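# Check-weigh three deep-well blocks and sort them into nests

## Task

Take the three deep-well blocks out of the infeed nest IN and place each according to its weight relative to the batch limits: a light block (below the limits) into reject nest RU, a heavy block (above them) into reject nest RO, and an in-range block into pass nest P1 or P2. At the end no nest may hold two or more blocks. Every block has to rest flat within its nest's locators, oriented so that its well A1 (the cut-off corner) is at the nest corner labelled A1, and it must stay there without the robot supporting it. Finish by opening the gripper and moving the arms away.

## Robot and tools

Robot: two arms, left_arm and right_arm, each with a parallel gripper. An arm that is not needed can be parked out of the way. The check-weigher CW is set to the batch limits. Release a block on its platform and, after a short delay, a lamp on its front lights: amber UNDER, green ACCEPT, red OVER. Well A1 sits at each block's cut-off corner. The hand opens to at most 84 mm between pads, so a block can only be gripped across its width, on the body above the base flange. Never drive a pad down onto a flange: it may jam there and opening may not release it. Occasionally something tugs a held part or shoves a loose one.

Frame: one shared scene frame for both arms. Origin on the table top midway between the arms, +z up, +x out over the table, left_arm on the +y side. The arm names do not tell you which side of an image they appear on. Reported hand positions can be off, more so at long reach. Gripper axes: fingers point along the gripper's +z, and open and close along its y. end_effector_position is the point between the pads when closed, about 2 cm short of the fingertips; on closing, the tips move roughly 10 mm further along +z.

Row format (used by both motion tools): exactly 16 numbers, one list covering both arms: left_arm x, y, z, qw, qx, qy, qz, opening, then right_arm in the same order. x, y, z are an absolute target position in metres in the scene frame; the quaternion is an absolute target orientation, w first. Opening runs from -1 (closed) to +1 (fully open, 0.084 m). Always fill in both arms even if one stays put: for a resting arm repeat the exact pose from the result just before it started resting, with its intended opening. To hold an orientation, resend the same quaternion every time rather than the drifted reported one. A target more than 0.6 m from the arm's last reported position along any of its gripper's axes is refused. Each control step, the command is clipped to within 70 mm and 16 degrees of the measured pose; position wins over orientation if both cannot be met.

execute_actions: argument actions is a list holding zero or one item, plus optional pictures (boolean). Empty list: just returns the state. An item {"rows": [...], "steps": n} plays up to 15 rows, one per 1/30 s step (n at most 15, default 15); the last row repeats if rows are fewer than steps. An item {"steps": n} with no rows is a wait of up to 300 steps counted from the previous result, including your reply time. After the final step an arm only continues to its last clipped pose, so far targets need further calls.

move: argument target is one 16-number row; speed is optional, 0.002 to 0.5 m/s (default 0.25), turning capped at twice that in rad/s. Both grippers travel straight lines ending together, lasting 0.5 to 10 s; longer paths are cut off at 10 s. The opening is applied at the start. Paths ignore obstacles and the other arm; grippers lag, stray and may exceed the speed, especially near full stretch. Faster moves and targets set deeper past a contact hit and press harder. Result adds a move: line with the outcome (done, off_target, moving, held, fault), any limits (paced = pose clipped; held = some steps blocked, after which the arm may jump fast) and each gripper's distance from its target.

wait: argument seconds, 0 to 10; nothing new is sent. zoom_image: camera (cam_high, cam_low, cam_left_wrist, cam_right_wrist) and region [x0, y0, x1, y1] in pixels, at most 504 by 504, origin top-left; images are 672x504. finished_scene: scene number; ends the scene irreversibly and grades it.

Result lines: per-arm pose and velocities; grip_measured is the measured finger opening on the command scale. To keep hold, command an opening clearly below grip_measured; more margin squeezes harder (about 24 N per pad max, fast closes can exceed it). HELD marks steps where the command was not passed on; pose unreachable means the clearance check altered or blocked a named arm's command; too close counts mounting plates and the frame half on that side as the arm. Hand target shows where the controller is driving each gripper. Joint torques are raw drive outputs with offsets and noise.

Avoid: knocking anything off the table, arms striking or pressing each other, drops, slips, slams and hard pushes. Joint load limits (N m): waist 47, shoulder 47, elbow 28.2, forearm roll 28.2, wrist pitch 18.8, wrist roll 18.8, with held weight included; reaching one causes a TORQUE FAULT: the arm backs off and holds for 10 s. Holding loads heats motors: MOTOR HOT from 65 °C, brakes and OVER-TEMPERATURE FAULT at 80 °C. Smooth, economical motion is preferred.

Each tool is called as name(argument=value, ...) on one line, values as JSON.

## Session

execute_actions(actions=[])

Scene clock: 0.00 s of 12600.00 s.
left_arm: end_effector_position=(+0.3492, +0.6331, +0.3830) grip_measured=+1.00 end_effector_quat_wxyz=(+0.521, +0.652, -0.543, -0.087) end_effector_velocity=(-0.000, +0.000, -0.000) end_effector_angular_velocity=(+0.001, +0.001, +0.001) | right_arm: end_effector_position=(+0.5472, -0.7476, +0.3151) grip_measured=+1.00 end_effector_quat_wxyz=(+0.512, +0.140, +0.797, -0.288) end_effector_velocity=(+0.000, +0.001, +0.000) end_effector_angular_velocity=(+0.001, +0.000, +0.002)
Joint positions: left_arm=[ 0.797 -0.306 -1.71   0.184  2.226  2.199  0.084] | right_arm=[-0.589 -0.919 -0.47   3.219  0.752 -0.627  0.084]
Joint velocities: left_arm=[ 0.001  0.     0.     0.    -0.    -0.001 -0.   ] | right_arm=[ 0.001 -0.     0.    -0.001 -0.001 -0.     0.   ]
Joint torques (N m, as the arm reports them, + toward a larger angle): no reading
Motor temperatures (°C, as the motors report them): left_arm=[28 29 32 29 35 34] | right_arm=[28 33 32 33 35 33]
Hand target (left_arm): +0.349, +0.633, +0.383; +0.521, +0.652, -0.543, -0.087
Hand target (right_arm): +0.547, -0.748, +0.315; +0.512, +0.140, +0.797, -0.288

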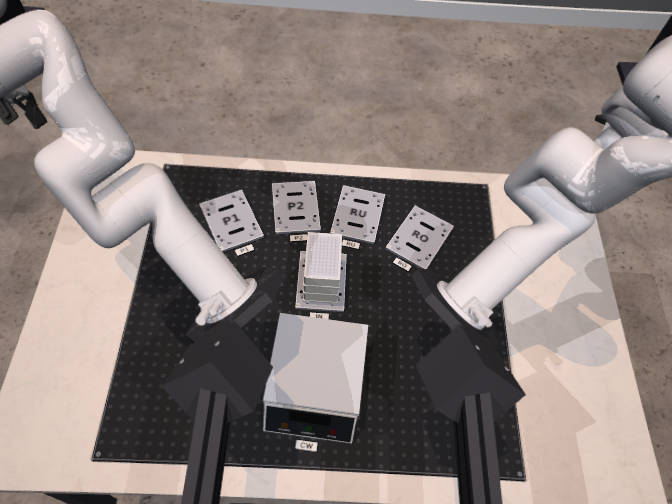

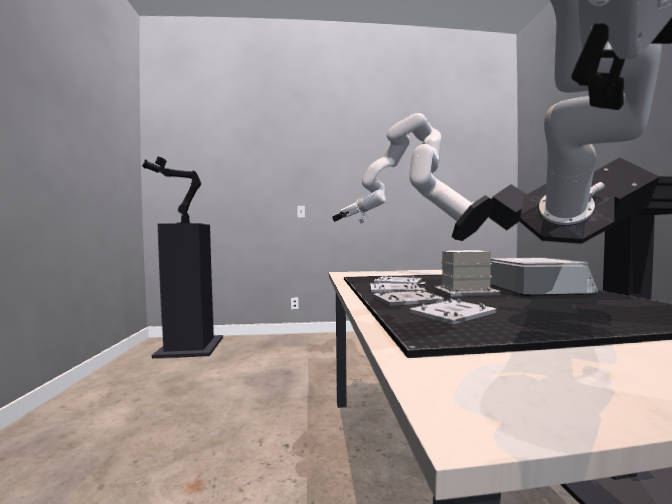

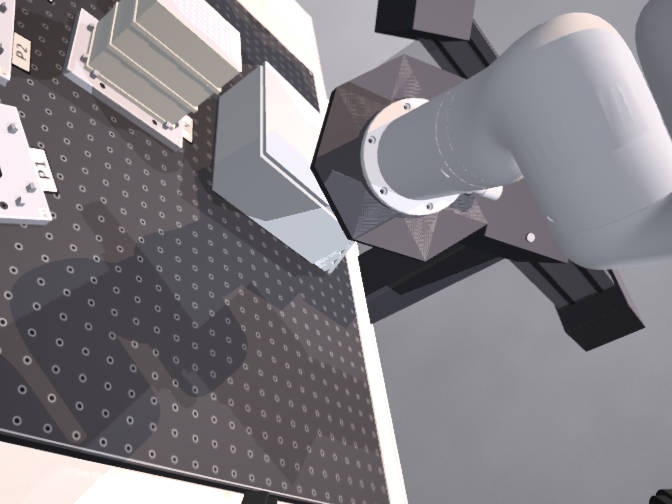

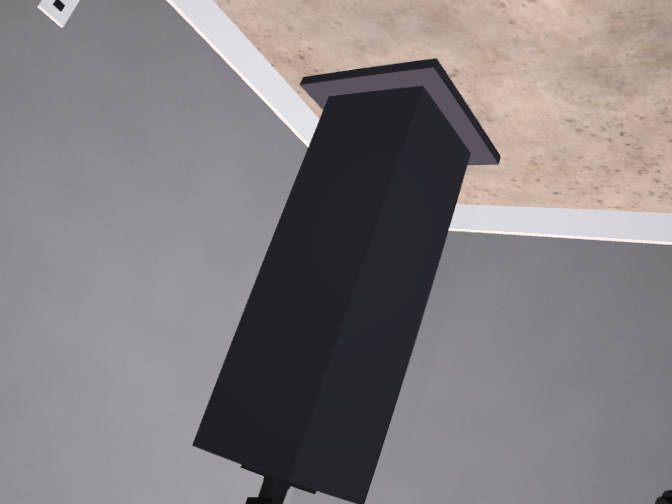

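zoom_image(camera="cam_high", region=[180, 170, 480, 330])

zoom_image(camera="cam_low", region=[400, 230, 620, 330])

Region (180, 170, 480, 330) of cam_high's 672x504 image, scaled by 1.680, with more detail than that image has; it fills the top 269 rows of this view, and the rest is white.

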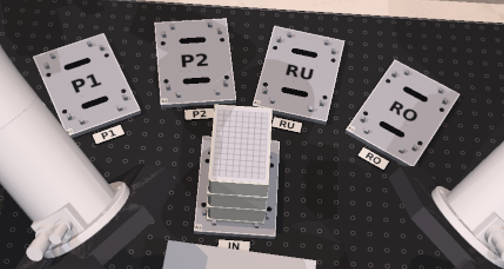

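Region (400, 230, 620, 330) of cam_low's 672x504 image, scaled by 2.291, with more detail than that image has; it fills the top 229 rows of this view, and the rest is white.

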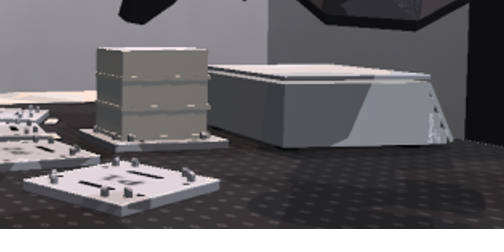

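move(target=[0.22,0.03,0.35,0,1,0,0,1, 0.5472,-0.7476,0.3151,0.512,0.140,0.797,-0.288,1])

Scene clock: 23.17 s of 12600.00 s.
left_arm: end_effector_position=(+0.2417, +0.1671, +0.3600) grip_measured=+1.00 end_effector_quat_wxyz=(+0.359, +0.914, -0.186, -0.014) end_effector_velocity=(+0.000, +0.000, -0.000) end_effector_angular_velocity=(+0.001, +0.001, +0.000) | right_arm: end_effector_position=(+0.5472, -0.7476, +0.3151) grip_measured=+1.00 end_effector_quat_wxyz=(+0.512, +0.140, +0.797, -0.288) end_effector_velocity=(+0.001, +0.000, +0.000) end_effector_angular_velocity=(-0.001, -0.001, +0.002)
Joint positions: left_arm=[-0.948 -1.705  0.072  0.281  1.411 -0.425  0.084] | right_arm=[-0.589 -0.919 -0.47   3.22   0.752 -0.63   0.084]
Joint velocities: left_arm=[ 0.002  0.     0.001  0.    -0.001  0.001  0.   ] | right_arm=[ 0.001 -0.     0.    -0.002  0.001  0.    -0.   ]
Joint torques (N m, as the arm reports them, + toward a larger angle): left_arm=[  3.06   3.94 -12.16  -1.12  -2.55   0.06] | right_arm=[  0.89 -15.11 -12.06  -0.81   0.89  -0.34]
Motor temperatures (°C, as the motors report them): left_arm=[28 30 35 29 35 34] | right_arm=[28 33 34 33 35 33]
Hand target (left_arm): +0.242, +0.167, +0.360; +0.359, +0.914, -0.186, -0.014
Hand target (right_arm): +0.547, -0.748, +0.315; +0.512, +0.140, +0.797, -0.288
Off the commanded pose (left_arm): 0.139 m, 48 deg; position and orientation clipped at the last step of the last action.
Off the commanded pose (right_arm): 0.000 m, 0 deg.
After step 90, 16.40 s passed at rest.
move: held (left_arm); limits=paced,held; held on 24 of 113 steps (left_arm), including the last (left_arm)
pose unreachable (left arm): on one or more control steps of this call this arm could not follow its commanded pose, so it was not sent that pose on those steps. On the call's last step it was still not sent that pose. It may still have moved: this result reports where it is.
cause: the commanded pose would bring two parts of the arm too close to each other (joints 2 (shoulder) to 4 (forearm roll) lie between them).
camera_calibration (this result's frames):
cam_left_wrist: T_world_to_cam=[[-0.319925, -0.670273, 0.669613, -0.0249615], [-0.934884, 0.338028, -0.108304, 0.272961], [-0.153755, -0.66066, -0.734771, 0.543212], [0, 0, 0, 1]] pos_world=[0.330722, 0.249879, 0.445414]
cam_right_wrist: T_world_to_cam=[[0.489002, 0.801361, -0.344525, 0.469413], [0.456416, 0.101523, 0.883956, -0.381821], [0.743345, -0.589503, -0.316109, -0.615301], [0, 0, 0, 1]] pos_world=[0.402106, -0.700127, 0.304736]

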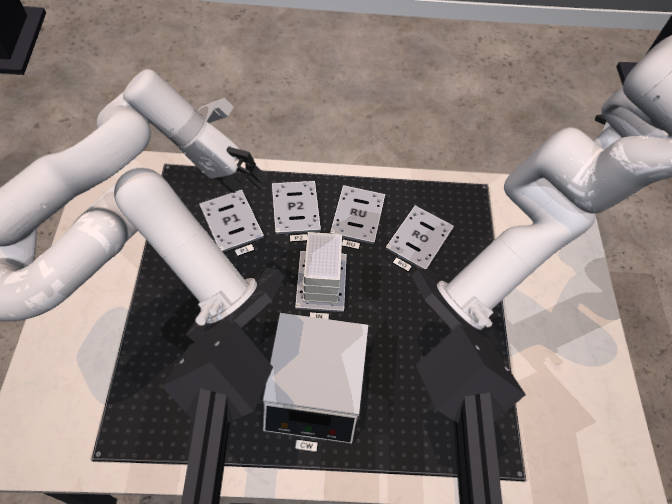

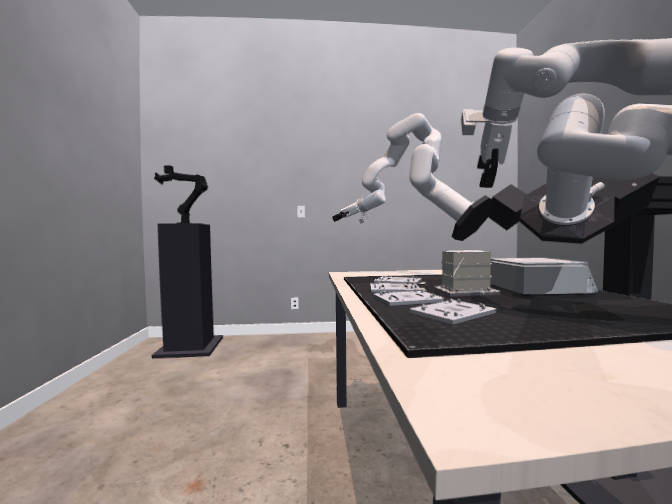

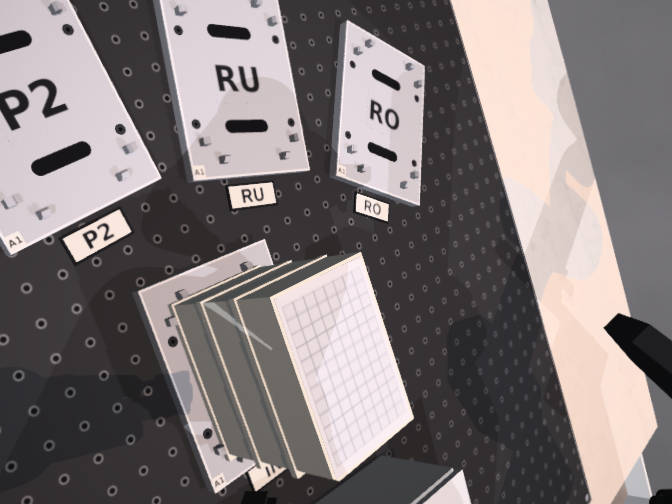

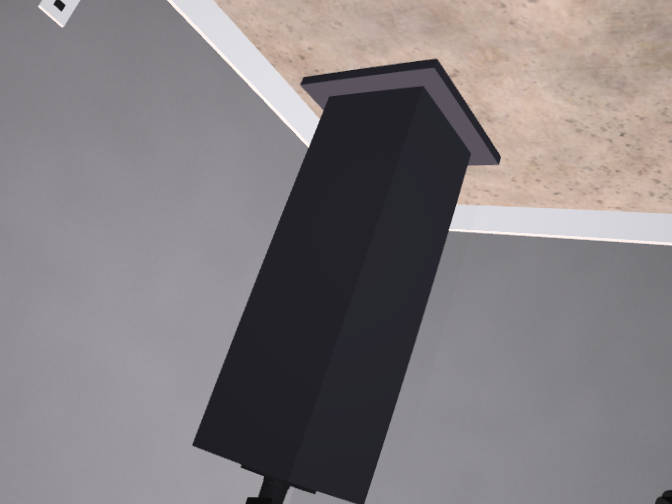

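move(target=[0.5,0.1,0.3,0,1,0,0,1, 0.5472,-0.7476,0.3151,0.512,0.140,0.797,-0.288,1])

move(target=[0.22,0.0,0.3,0,1,0,0,1, 0.5472,-0.7476,0.3151,0.512,0.140,0.797,-0.288,1])

Scene clock: 37.33 s of 12600.00 s.
left_arm: end_effector_position=(+0.4998, +0.0995, +0.3009) grip_measured=+1.00 end_effector_quat_wxyz=(+0.001, +1.000, -0.001, -0.000) end_effector_velocity=(+0.002, -0.000, -0.001) end_effector_angular_velocity=(+0.013, +0.008, +0.001) | right_arm: end_effector_position=(+0.5472, -0.7476, +0.3151) grip_measured=+1.00 end_effector_quat_wxyz=(+0.512, +0.140, +0.797, -0.288) end_effector_velocity=(+0.000, -0.000, +0.000) end_effector_angular_velocity=(+0.000, -0.000, -0.001)
Joint positions: left_arm=[-0.787  0.004 -0.905  0.965  1.248 -1.28   0.084] | right_arm=[-0.589 -0.919 -0.47   3.22   0.752 -0.63   0.084]
Joint velocities: left_arm=[-0.     0.017 -0.018 -0.004  0.016  0.002  0.   ] | right_arm=[ 0.    -0.    -0.     0.001 -0.    -0.     0.   ]
Joint torques (N m, as the arm reports them, + toward a larger angle): left_arm=[-14.81 -17.76 -12.78  -0.58  -2.21   0.09] | right_arm=[  1.31 -15.6  -12.53  -0.38   0.96  -0.42]
Motor temperatures (°C, as the motors report them): left_arm=[28 30 34 29 35 34] | right_arm=[28 34 35 33 35 33]
Hand target (left_arm): +0.500, +0.099, +0.301; +0.000, +1.000, -0.001, -0.001
Hand target (right_arm): +0.547, -0.748, +0.315; +0.512, +0.140, +0.797, -0.288
Off the commanded pose (left_arm): 0.001 m, 0 deg.
Off the commanded pose (right_arm): 0.000 m, 0 deg.
After step 90, 8.13 s passed at rest.
move: done; limits=paced
camera_calibration (this result's frames):
cam_left_wrist: T_world_to_cam=[[0.00814049, -0.999916, 0.010132, 0.119162], [-0.999929, -0.00822831, -0.00865598, 0.567721], [0.00873862, -0.0100608, -0.999911, 0.42862], [0, 0, 0, 1]] pos_world=[0.562965, 0.128135, 0.432289]
cam_right_wrist: T_world_to_cam=[[0.488998, 0.801361, -0.344532, 0.469416], [0.456419, 0.10153, 0.883953, -0.381819], [0.743345, -0.589502, -0.316109, -0.6153], [0, 0, 0, 1]] pos_world=[0.402107, -0.700127, 0.304737]

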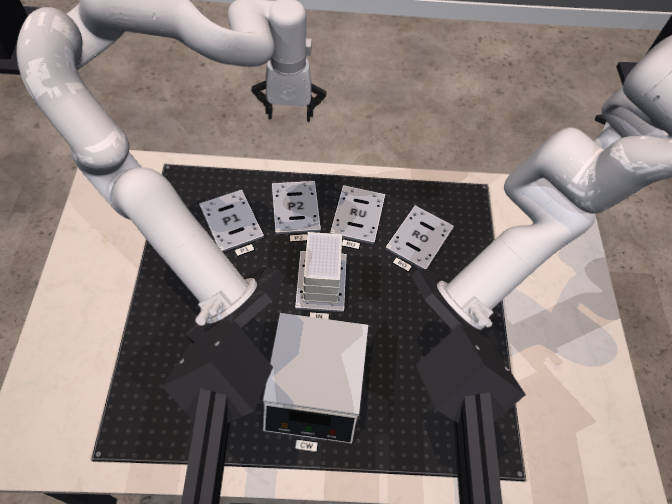

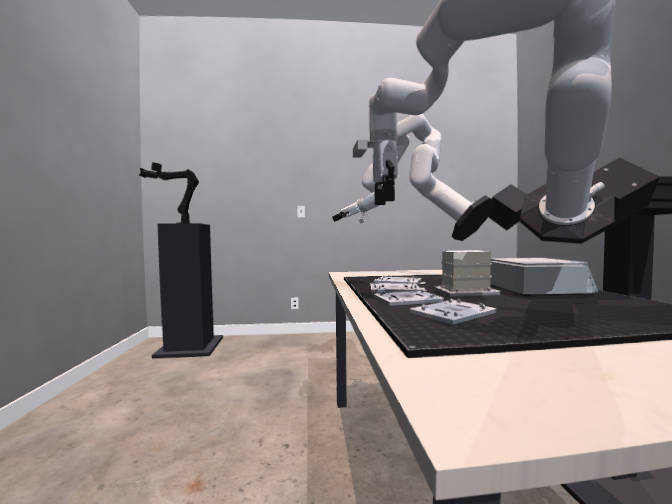

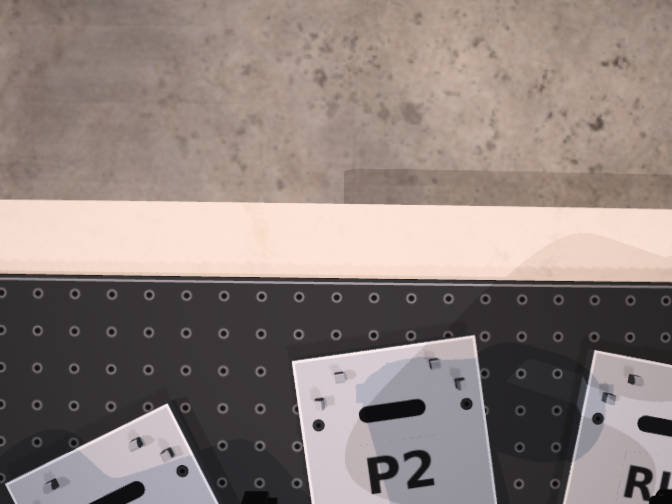

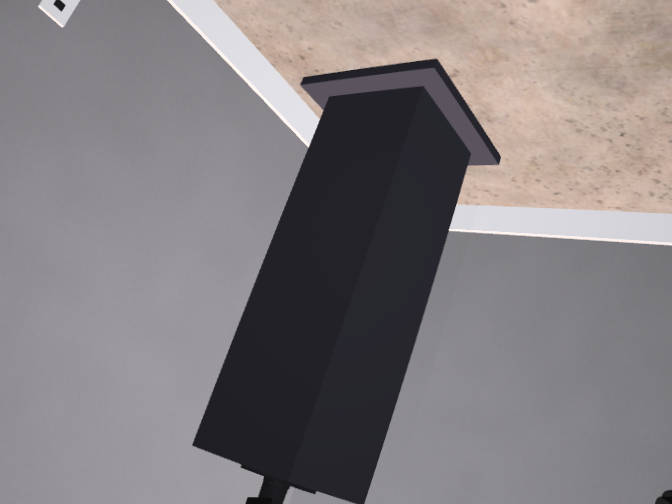

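Scene clock: 39.20 s of 12600.00 s.
left_arm: end_effector_position=(+0.2204, +0.0009, +0.2996) grip_measured=+1.00 end_effector_quat_wxyz=(+0.001, +1.000, +0.000, +0.000) end_effector_velocity=(-0.002, -0.001, +0.000) end_effector_angular_velocity=(+0.003, -0.002, -0.002) | right_arm: end_effector_position=(+0.5472, -0.7476, +0.3151) grip_measured=+1.00 end_effector_quat_wxyz=(+0.512, +0.140, +0.797, -0.288) end_effector_velocity=(+0.000, -0.000, +0.000) end_effector_angular_velocity=(+0.000, -0.001, -0.001)
Joint positions: left_arm=[-1.288  0.278 -0.594  0.804  1.105 -1.959  0.084] | right_arm=[-0.589 -0.919 -0.47   3.22   0.752 -0.63   0.084]
Joint velocities: left_arm=[-0.007  0.009 -0.004 -0.003  0.001 -0.005  0.   ] | right_arm=[ 0. -0. -0.  0.  0.  0. -0.]
Joint torques (N m, as the arm reports them, + toward a larger angle): left_arm=[-12.21 -15.05 -15.38  -0.5   -2.17   0.01] | right_arm=[  1.44 -15.93 -12.11  -0.38   0.85  -0.18]
Motor temperatures (°C, as the motors report them): left_arm=[28 30 34 29 35 34] | right_arm=[28 34 35 33 35 33]
Hand target (left_arm): +0.220, +0.001, +0.300; +0.000, +1.000, -0.000, +0.001
Hand target (right_arm): +0.547, -0.748, +0.315; +0.512, +0.140, +0.797, -0.288
Off the commanded pose (left_arm): 0.001 m, 0 deg.
Off the commanded pose (right_arm): 0.000 m, 0 deg.
move: done
camera_calibration (this result's frames):
cam_left_wrist: T_world_to_cam=[[0.0100126, -0.999907, 0.0092604, 0.0227119], [-0.999899, -0.0101047, -0.00995915, 0.287857], [0.0100518, -0.00915975, -0.999908, 0.428474], [0, 0, 0, 1]] pos_world=[0.283294, 0.0295432, 0.431091]
cam_right_wrist: T_world_to_cam=[[0.488998, 0.801361, -0.344532, 0.469416], [0.456419, 0.10153, 0.883953, -0.381818], [0.743345, -0.589502, -0.316109, -0.6153], [0, 0, 0, 1]] pos_world=[0.402107, -0.700127, 0.304737]

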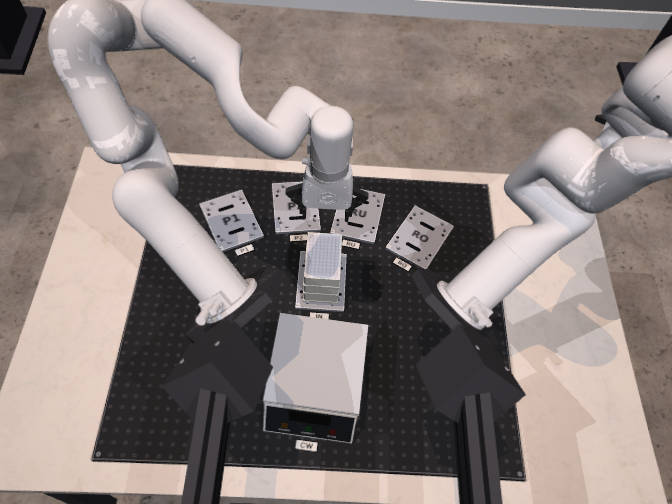

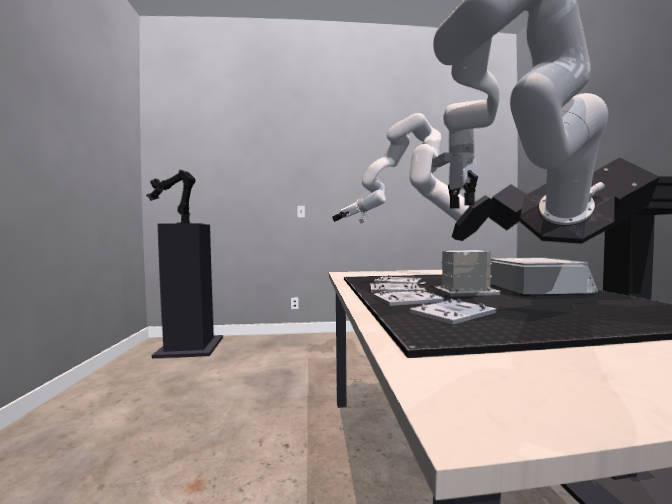

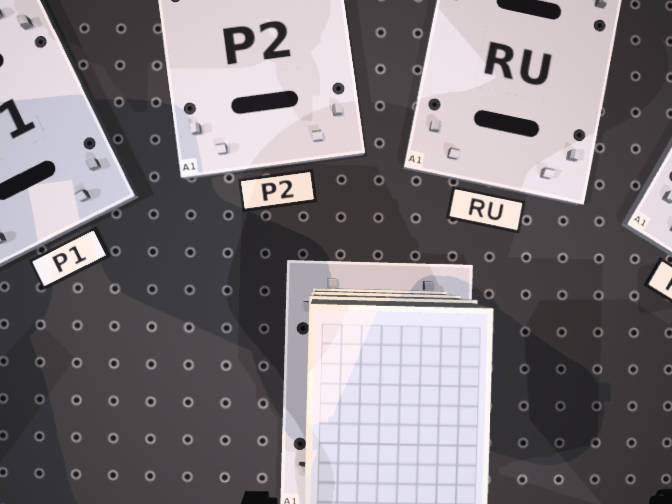

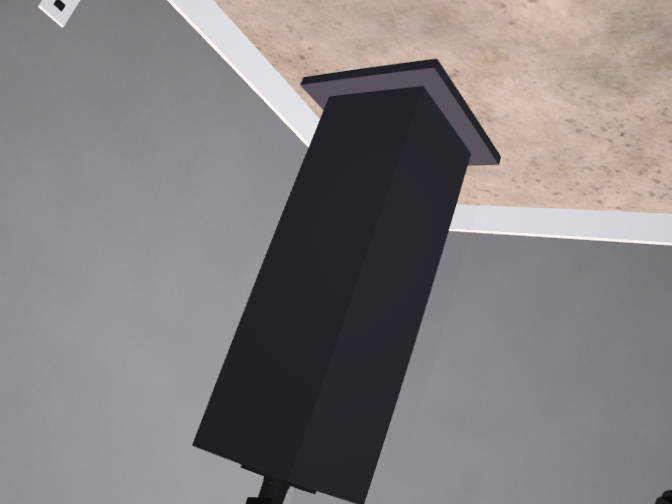

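move(target=[0.135,-0.03,0.3,0,1,0,0,1, 0.5472,-0.7476,0.3151,0.512,0.140,0.797,-0.288,1])

Scene clock: 58.37 s of 12600.00 s.
left_arm: end_effector_position=(+0.1353, -0.0297, +0.2998) grip_measured=+1.00 end_effector_quat_wxyz=(+0.000, +1.000, +0.000, -0.000) end_effector_velocity=(-0.002, -0.001, -0.000) end_effector_angular_velocity=(+0.001, -0.000, -0.001) | right_arm: end_effector_position=(+0.5472, -0.7476, +0.3151) grip_measured=+1.00 end_effector_quat_wxyz=(+0.512, +0.140, +0.797, -0.288) end_effector_velocity=(+0.000, +0.000, +0.000) end_effector_angular_velocity=(-0.001, -0.000, +0.002)
Joint positions: left_arm=[-1.475  0.496 -0.653  0.698  1.021 -2.117  0.084] | right_arm=[-0.589 -0.919 -0.47   3.22   0.752 -0.63   0.084]
Joint velocities: left_arm=[-0.004  0.007 -0.004 -0.003 -0.001 -0.002  0.   ] | right_arm=[ 0.001 -0.    -0.    -0.002  0.    -0.    -0.   ]
Joint torques (N m, as the arm reports them, + toward a larger angle): left_arm=[-11.56 -18.76 -16.42  -0.48  -1.96   0.09] | right_arm=[  1.34 -15.81 -11.99  -0.38   0.97  -0.26]
Motor temperatures (°C, as the motors report them): left_arm=[28 29 35 29 35 34] | right_arm=[28 34 35 33 35 33]
Hand target (left_arm): +0.135, -0.030, +0.300; +0.000, +1.000, +0.000, +0.000
Hand target (right_arm): +0.547, -0.748, +0.315; +0.512, +0.140, +0.797, -0.288
Off the commanded pose (left_arm): 0.000 m, 0 deg.
Off the commanded pose (right_arm): 0.000 m, 0 deg.
After step 90, 15.10 s passed at rest.
move: done
camera_calibration (this result's frames):
cam_left_wrist: T_world_to_cam=[[0.009968, -0.999914, 0.00851282, -0.00681419], [-0.999908, -0.0100451, -0.00906666, 0.202228], [0.0091514, -0.00842167, -0.999923, 0.429416], [0, 0, 0, 1]] pos_world=[0.198348, -0.0011658, 0.431274]
cam_right_wrist: T_world_to_cam=[[0.488998, 0.801361, -0.344532, 0.469416], [0.45642, 0.10153, 0.883953, -0.381819], [0.743345, -0.589502, -0.316109, -0.6153], [0, 0, 0, 1]] pos_world=[0.402107, -0.700127, 0.304737]

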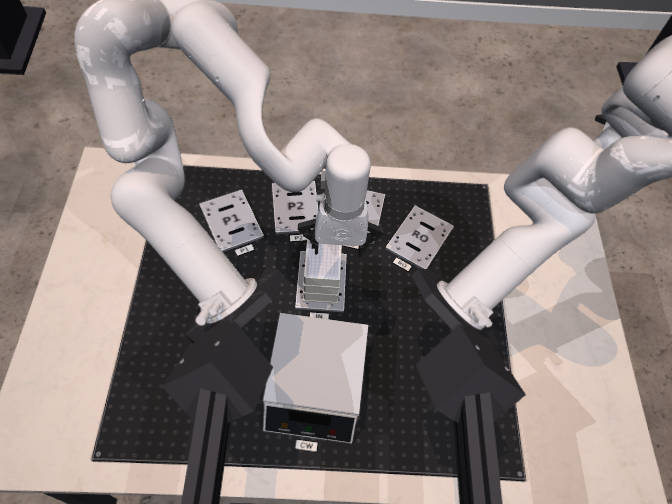

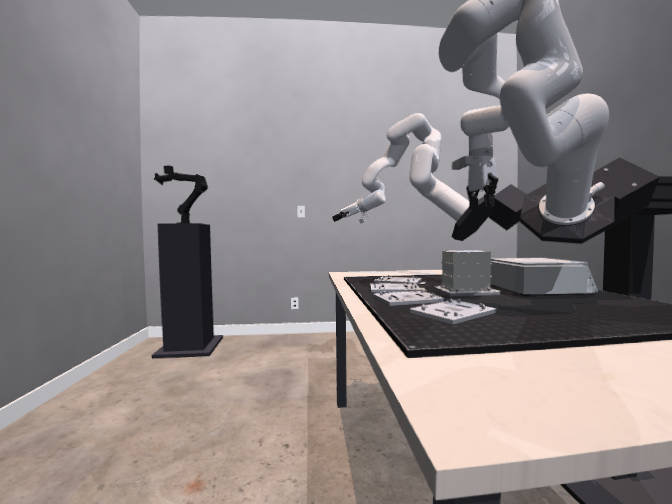

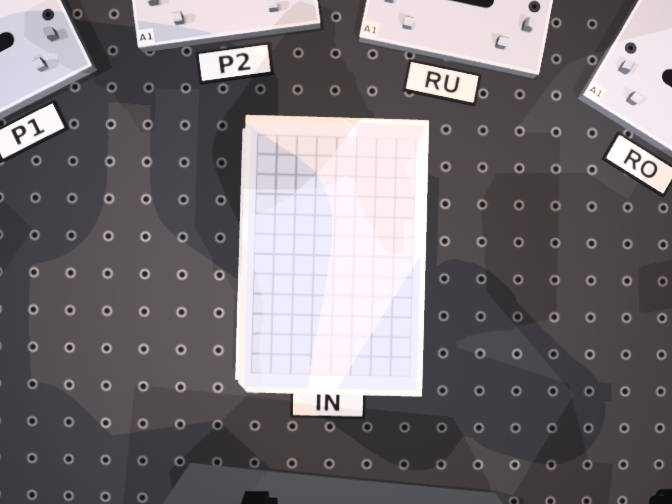

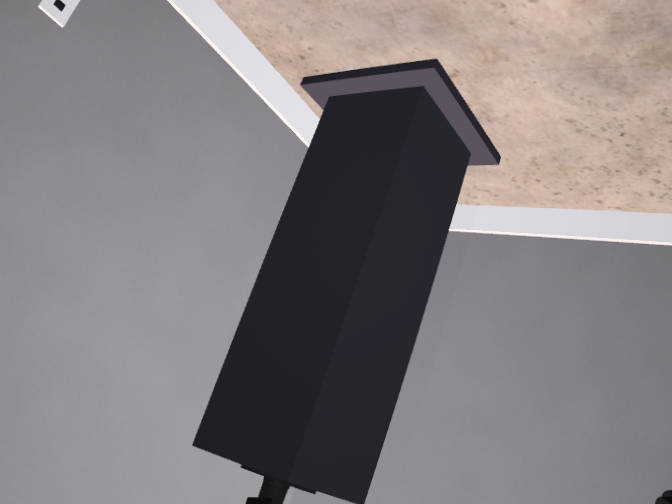

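move(target=[0.198,-0.003,0.175,0,1,-0.006,0,1, 0.5472,-0.7476,0.3151,0.512,0.140,0.797,-0.288,1], speed=0.15)

Scene clock: 72.50 s of 12600.00 s.
left_arm: end_effector_position=(+0.1978, -0.0033, +0.1756) grip_measured=+1.00 end_effector_quat_wxyz=(+0.000, +1.000, -0.006, -0.000) end_effector_velocity=(+0.001, -0.000, -0.002) end_effector_angular_velocity=(-0.001, -0.002, +0.001) | right_arm: end_effector_position=(+0.5472, -0.7476, +0.3151) grip_measured=+1.00 end_effector_quat_wxyz=(+0.512, +0.140, +0.797, -0.288) end_effector_velocity=(+0.000, +0.000, +0.000) end_effector_angular_velocity=(+0.000, -0.000, +0.001)
Joint positions: left_arm=[-1.006  0.564 -0.565  1.24   0.903 -2.232  0.084] | right_arm=[-0.589 -0.919 -0.47   3.22   0.752 -0.63   0.084]
Joint velocities: left_arm=[ 0.008  0.004 -0.003  0.011  0.    -0.003  0.   ] | right_arm=[ 0.001  0.    -0.    -0.001 -0.    -0.001 -0.   ]
Joint torques (N m, as the arm reports them, + toward a larger angle): left_arm=[-14.22 -18.58  -8.86  -0.52  -2.23   0.11] | right_arm=[  1.24 -15.25 -12.03  -0.51   1.08  -0.52]
Motor temperatures (°C, as the motors report them): left_arm=[28 29 35 29 35 34] | right_arm=[28 34 35 33 35 33]
Hand target (left_arm): +0.198, -0.003, +0.175; +0.000, +1.000, -0.006, -0.000
Hand target (right_arm): +0.547, -0.748, +0.315; +0.512, +0.140, +0.797, -0.288
Off the commanded pose (left_arm): 0.001 m, 0 deg.
Off the commanded pose (right_arm): 0.000 m, 0 deg.
After step 90, 9.53 s passed at rest.
move: done
camera_calibration (this result's frames):
cam_left_wrist: T_world_to_cam=[[-0.00313495, -0.999956, 0.00881654, 0.0224992], [-0.999962, 0.00306282, -0.00818275, 0.263715], [0.00815539, -0.00884186, -0.999928, 0.305027], [0, 0, 0, 1]] pos_world=[0.261288, 0.0243876, 0.306965]
cam_right_wrist: T_world_to_cam=[[0.488998, 0.801361, -0.344532, 0.469416], [0.456419, 0.10153, 0.883953, -0.381819], [0.743345, -0.589502, -0.316109, -0.6153], [0, 0, 0, 1]] pos_world=[0.402107, -0.700127, 0.304737]

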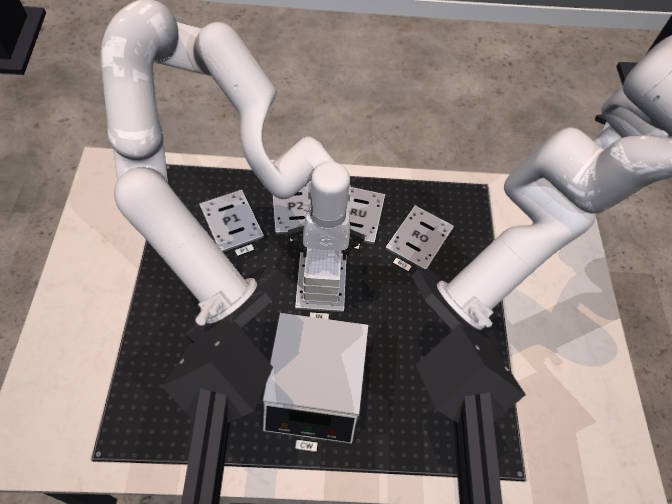

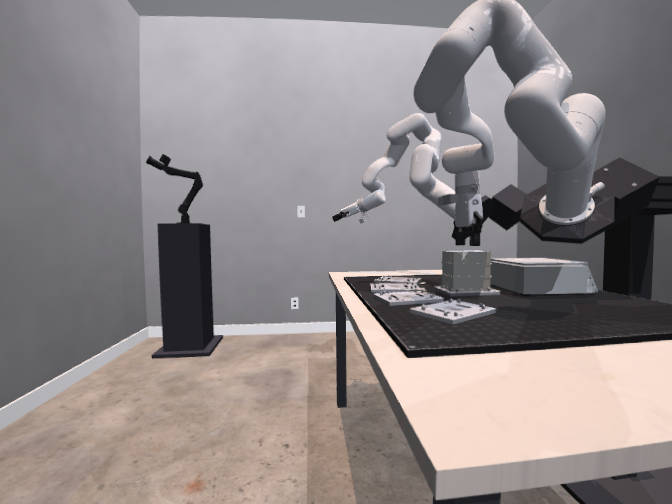

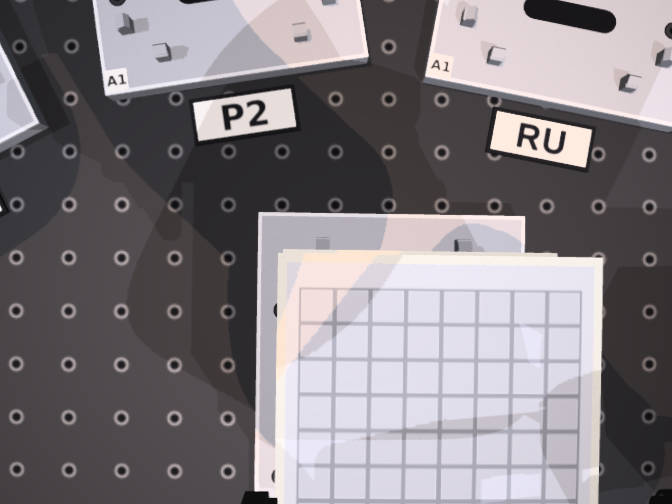

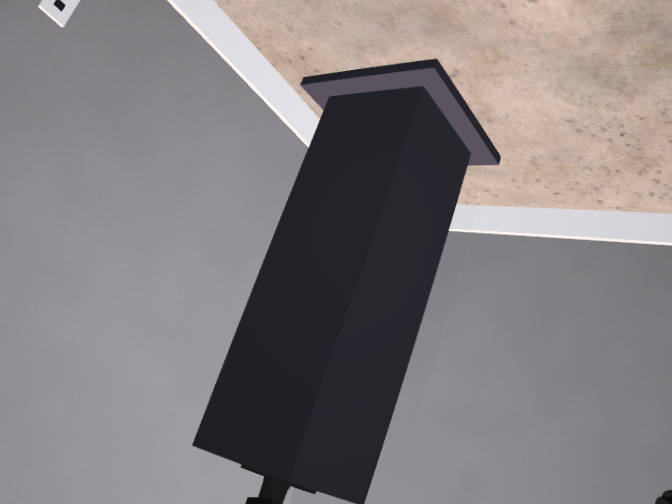

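move(target=[0.198,-0.0003,0.162,0,1,-0.006,0,1, 0.5472,-0.7476,0.3151,0.512,0.140,0.797,-0.288,1], speed=0.03)

zoom_image(camera="cam_left_wrist", region=[200, 404, 672, 504])

Scene clock: 84.23 s of 12600.00 s.
left_arm: end_effector_position=(+0.1980, -0.0004, +0.1623) grip_measured=+1.00 end_effector_quat_wxyz=(+0.000, +1.000, -0.006, -0.000) end_effector_velocity=(+0.000, -0.000, -0.002) end_effector_angular_velocity=(-0.002, -0.003, -0.002) | right_arm: end_effector_position=(+0.5472, -0.7476, +0.3151) grip_measured=+1.00 end_effector_quat_wxyz=(+0.512, +0.140, +0.797, -0.288) end_effector_velocity=(-0.000, -0.000, -0.000) end_effector_angular_velocity=(+0.002, -0.000, -0.002)
Joint positions: left_arm=[-0.965  0.588 -0.565  1.3    0.897 -2.262  0.084] | right_arm=[-0.589 -0.919 -0.47   3.22   0.752 -0.63   0.084]
Joint velocities: left_arm=[ 0.005  0.004 -0.001  0.012 -0.001 -0.005  0.   ] | right_arm=[-0.001 -0.     0.     0.002 -0.     0.001 -0.   ]
Joint torques (N m, as the arm reports them, + toward a larger angle): left_arm=[-14.09 -18.61  -7.93  -0.52  -2.13   0.08] | right_arm=[  1.87 -15.44 -12.04  -0.78   0.7   -0.25]
Motor temperatures (°C, as the motors report them): left_arm=[28 29 34 29 35 34] | right_arm=[28 34 35 33 35 33]
Hand target (left_arm): +0.198, -0.000, +0.162; +0.000, +1.000, -0.006, -0.000
Hand target (right_arm): +0.547, -0.748, +0.315; +0.512, +0.140, +0.797, -0.288
Off the commanded pose (left_arm): 0.000 m, 0 deg.
Off the commanded pose (right_arm): 0.000 m, 0 deg.
After step 90, 7.90 s passed at rest.
move: done
camera_calibration (this result's frames):
cam_left_wrist: T_world_to_cam=[[-0.0024048, -0.999963, 0.00826255, 0.0255129], [-0.999957, 0.00233105, -0.00892473, 0.263946], [0.00890514, -0.00828366, -0.999926, 0.291582], [0, 0, 0, 1]] pos_world=[0.261399, 0.027312, 0.293705]
cam_right_wrist: T_world_to_cam=[[0.488998, 0.801361, -0.344532, 0.469416], [0.456419, 0.10153, 0.883953, -0.381818], [0.743345, -0.589502, -0.316109, -0.615301], [0, 0, 0, 1]] pos_world=[0.402107, -0.700127, 0.304737]

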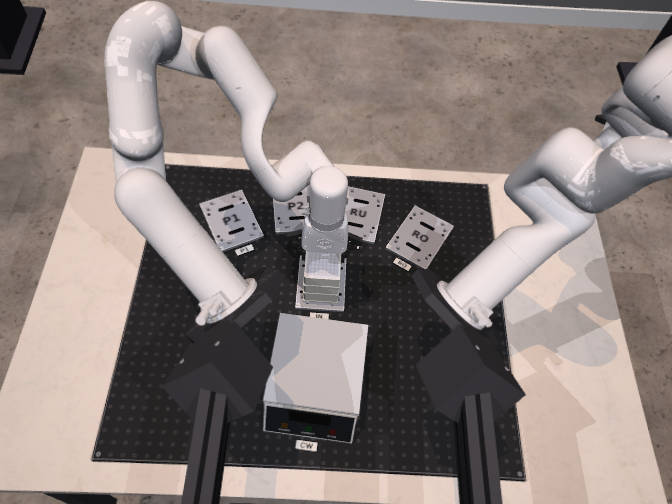

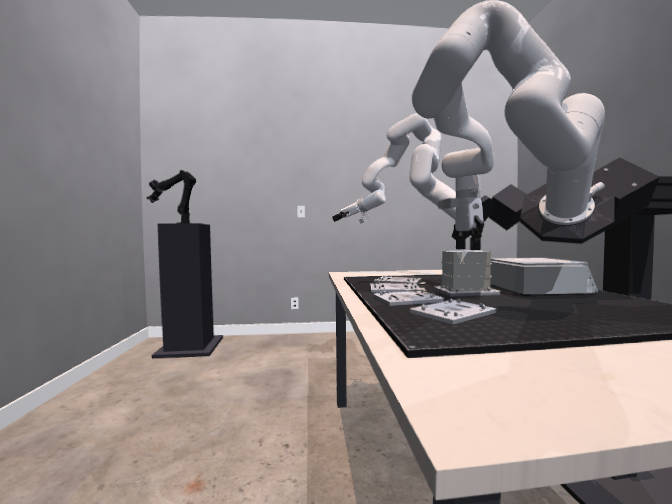

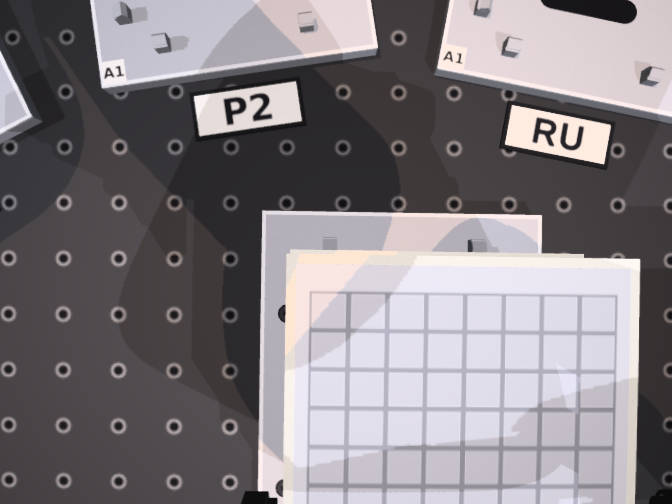

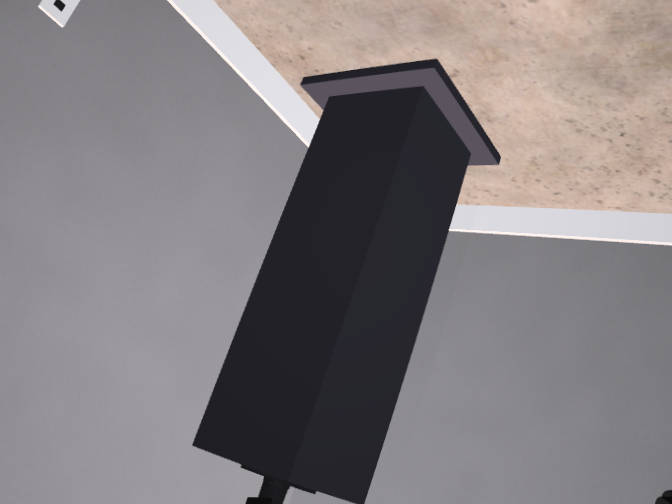

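Region (200, 404, 672, 504) of cam_left_wrist's 672x504 image, scaled by 1.068, with more detail than that image has; it fills the top 107 rows of this view, and the rest is white.

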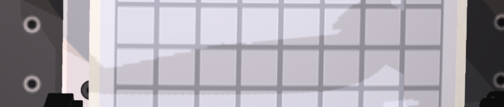

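move(target=[0.198,-0.0006,0.133,0,1,-0.006,0,1, 0.5472,-0.7476,0.3151,0.512,0.140,0.797,-0.288,1], speed=0.02)

zoom_image(camera="cam_low", region=[400, 210, 620, 310])

Scene clock: 94.13 s of 12600.00 s.
left_arm: end_effector_position=(+0.1980, -0.0007, +0.1333) grip_measured=+1.00 end_effector_quat_wxyz=(+0.000, +1.000, -0.006, -0.000) end_effector_velocity=(+0.000, -0.001, -0.002) end_effector_angular_velocity=(-0.002, +0.000, +0.001) | right_arm: end_effector_position=(+0.5472, -0.7476, +0.3151) grip_measured=+1.00 end_effector_quat_wxyz=(+0.512, +0.140, +0.797, -0.288) end_effector_velocity=(+0.000, +0.001, +0.000) end_effector_angular_velocity=(+0.000, -0.001, +0.002)
Joint positions: left_arm=[-0.88   0.662 -0.593  1.421  0.891 -2.32   0.084] | right_arm=[-0.589 -0.919 -0.47   3.22   0.752 -0.63   0.084]
Joint velocities: left_arm=[ 0.007  0.005 -0.003  0.01  -0.001 -0.005  0.   ] | right_arm=[ 0.002  0.     0.    -0.     0.    -0.001 -0.   ]
Joint torques (N m, as the arm reports them, + toward a larger angle): left_arm=[-14.36 -18.91  -6.13  -0.69  -2.08  -0.04] | right_arm=[  1.39 -15.52 -12.23  -0.53   0.95  -0.39]
Motor temperatures (°C, as the motors report them): left_arm=[28 29 34 29 35 34] | right_arm=[28 34 35 33 35 33]
Hand target (left_arm): +0.198, -0.001, +0.133; +0.000, +1.000, -0.006, -0.000
Hand target (right_arm): +0.547, -0.748, +0.315; +0.512, +0.140, +0.797, -0.288
Off the commanded pose (left_arm): 0.000 m, 0 deg.
Off the commanded pose (right_arm): 0.000 m, 0 deg.
After step 90, 5.13 s passed at rest.
move: done
camera_calibration (this result's frames):
cam_left_wrist: T_world_to_cam=[[-0.00241654, -0.999962, 0.0083628, 0.025463], [-0.999958, 0.00234237, -0.00886689, 0.263663], [0.00884697, -0.00838388, -0.999926, 0.262615], [0, 0, 0, 1]] pos_world=[0.261391, 0.0270462, 0.264721]
cam_right_wrist: T_world_to_cam=[[0.488998, 0.801361, -0.344532, 0.469416], [0.456419, 0.10153, 0.883953, -0.381819], [0.743345, -0.589502, -0.316109, -0.6153], [0, 0, 0, 1]] pos_world=[0.402107, -0.700127, 0.304737]

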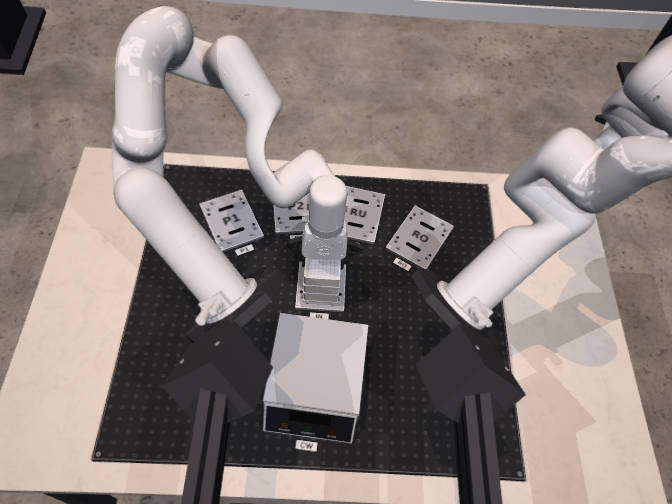

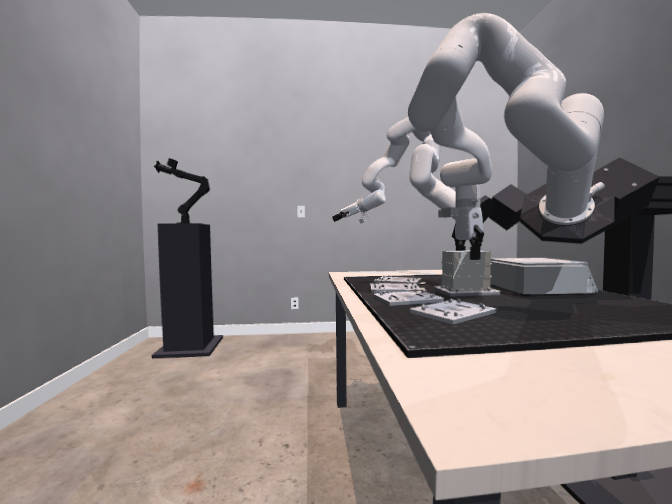

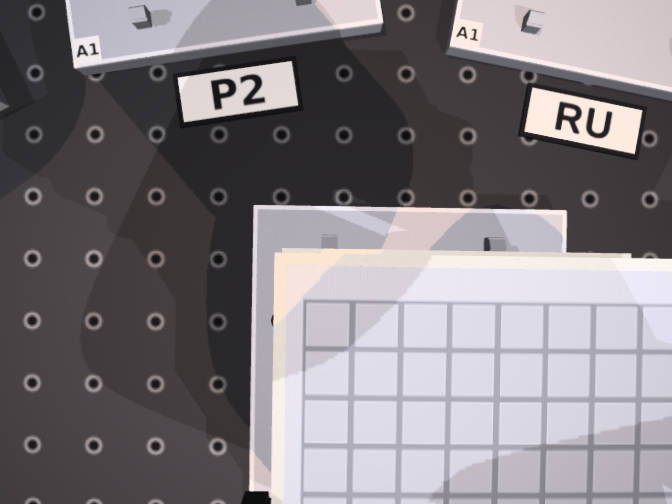

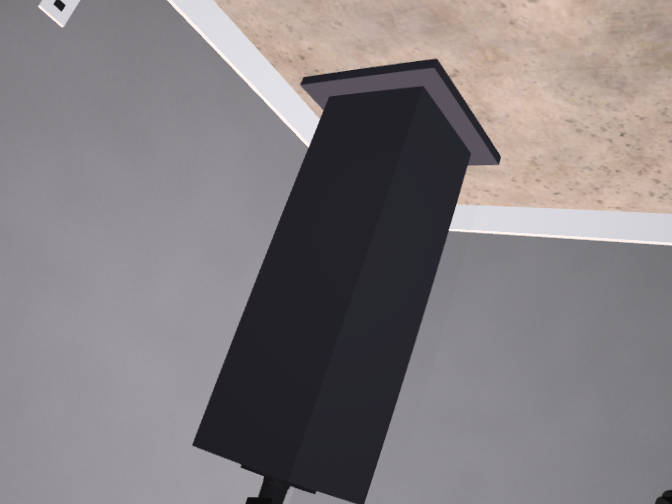

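Region (400, 210, 620, 310) of cam_low's 672x504 image, scaled by 2.291, with more detail than that image has; it fills the top 229 rows of this view, and the rest is white.

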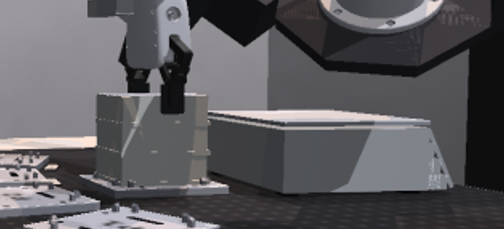

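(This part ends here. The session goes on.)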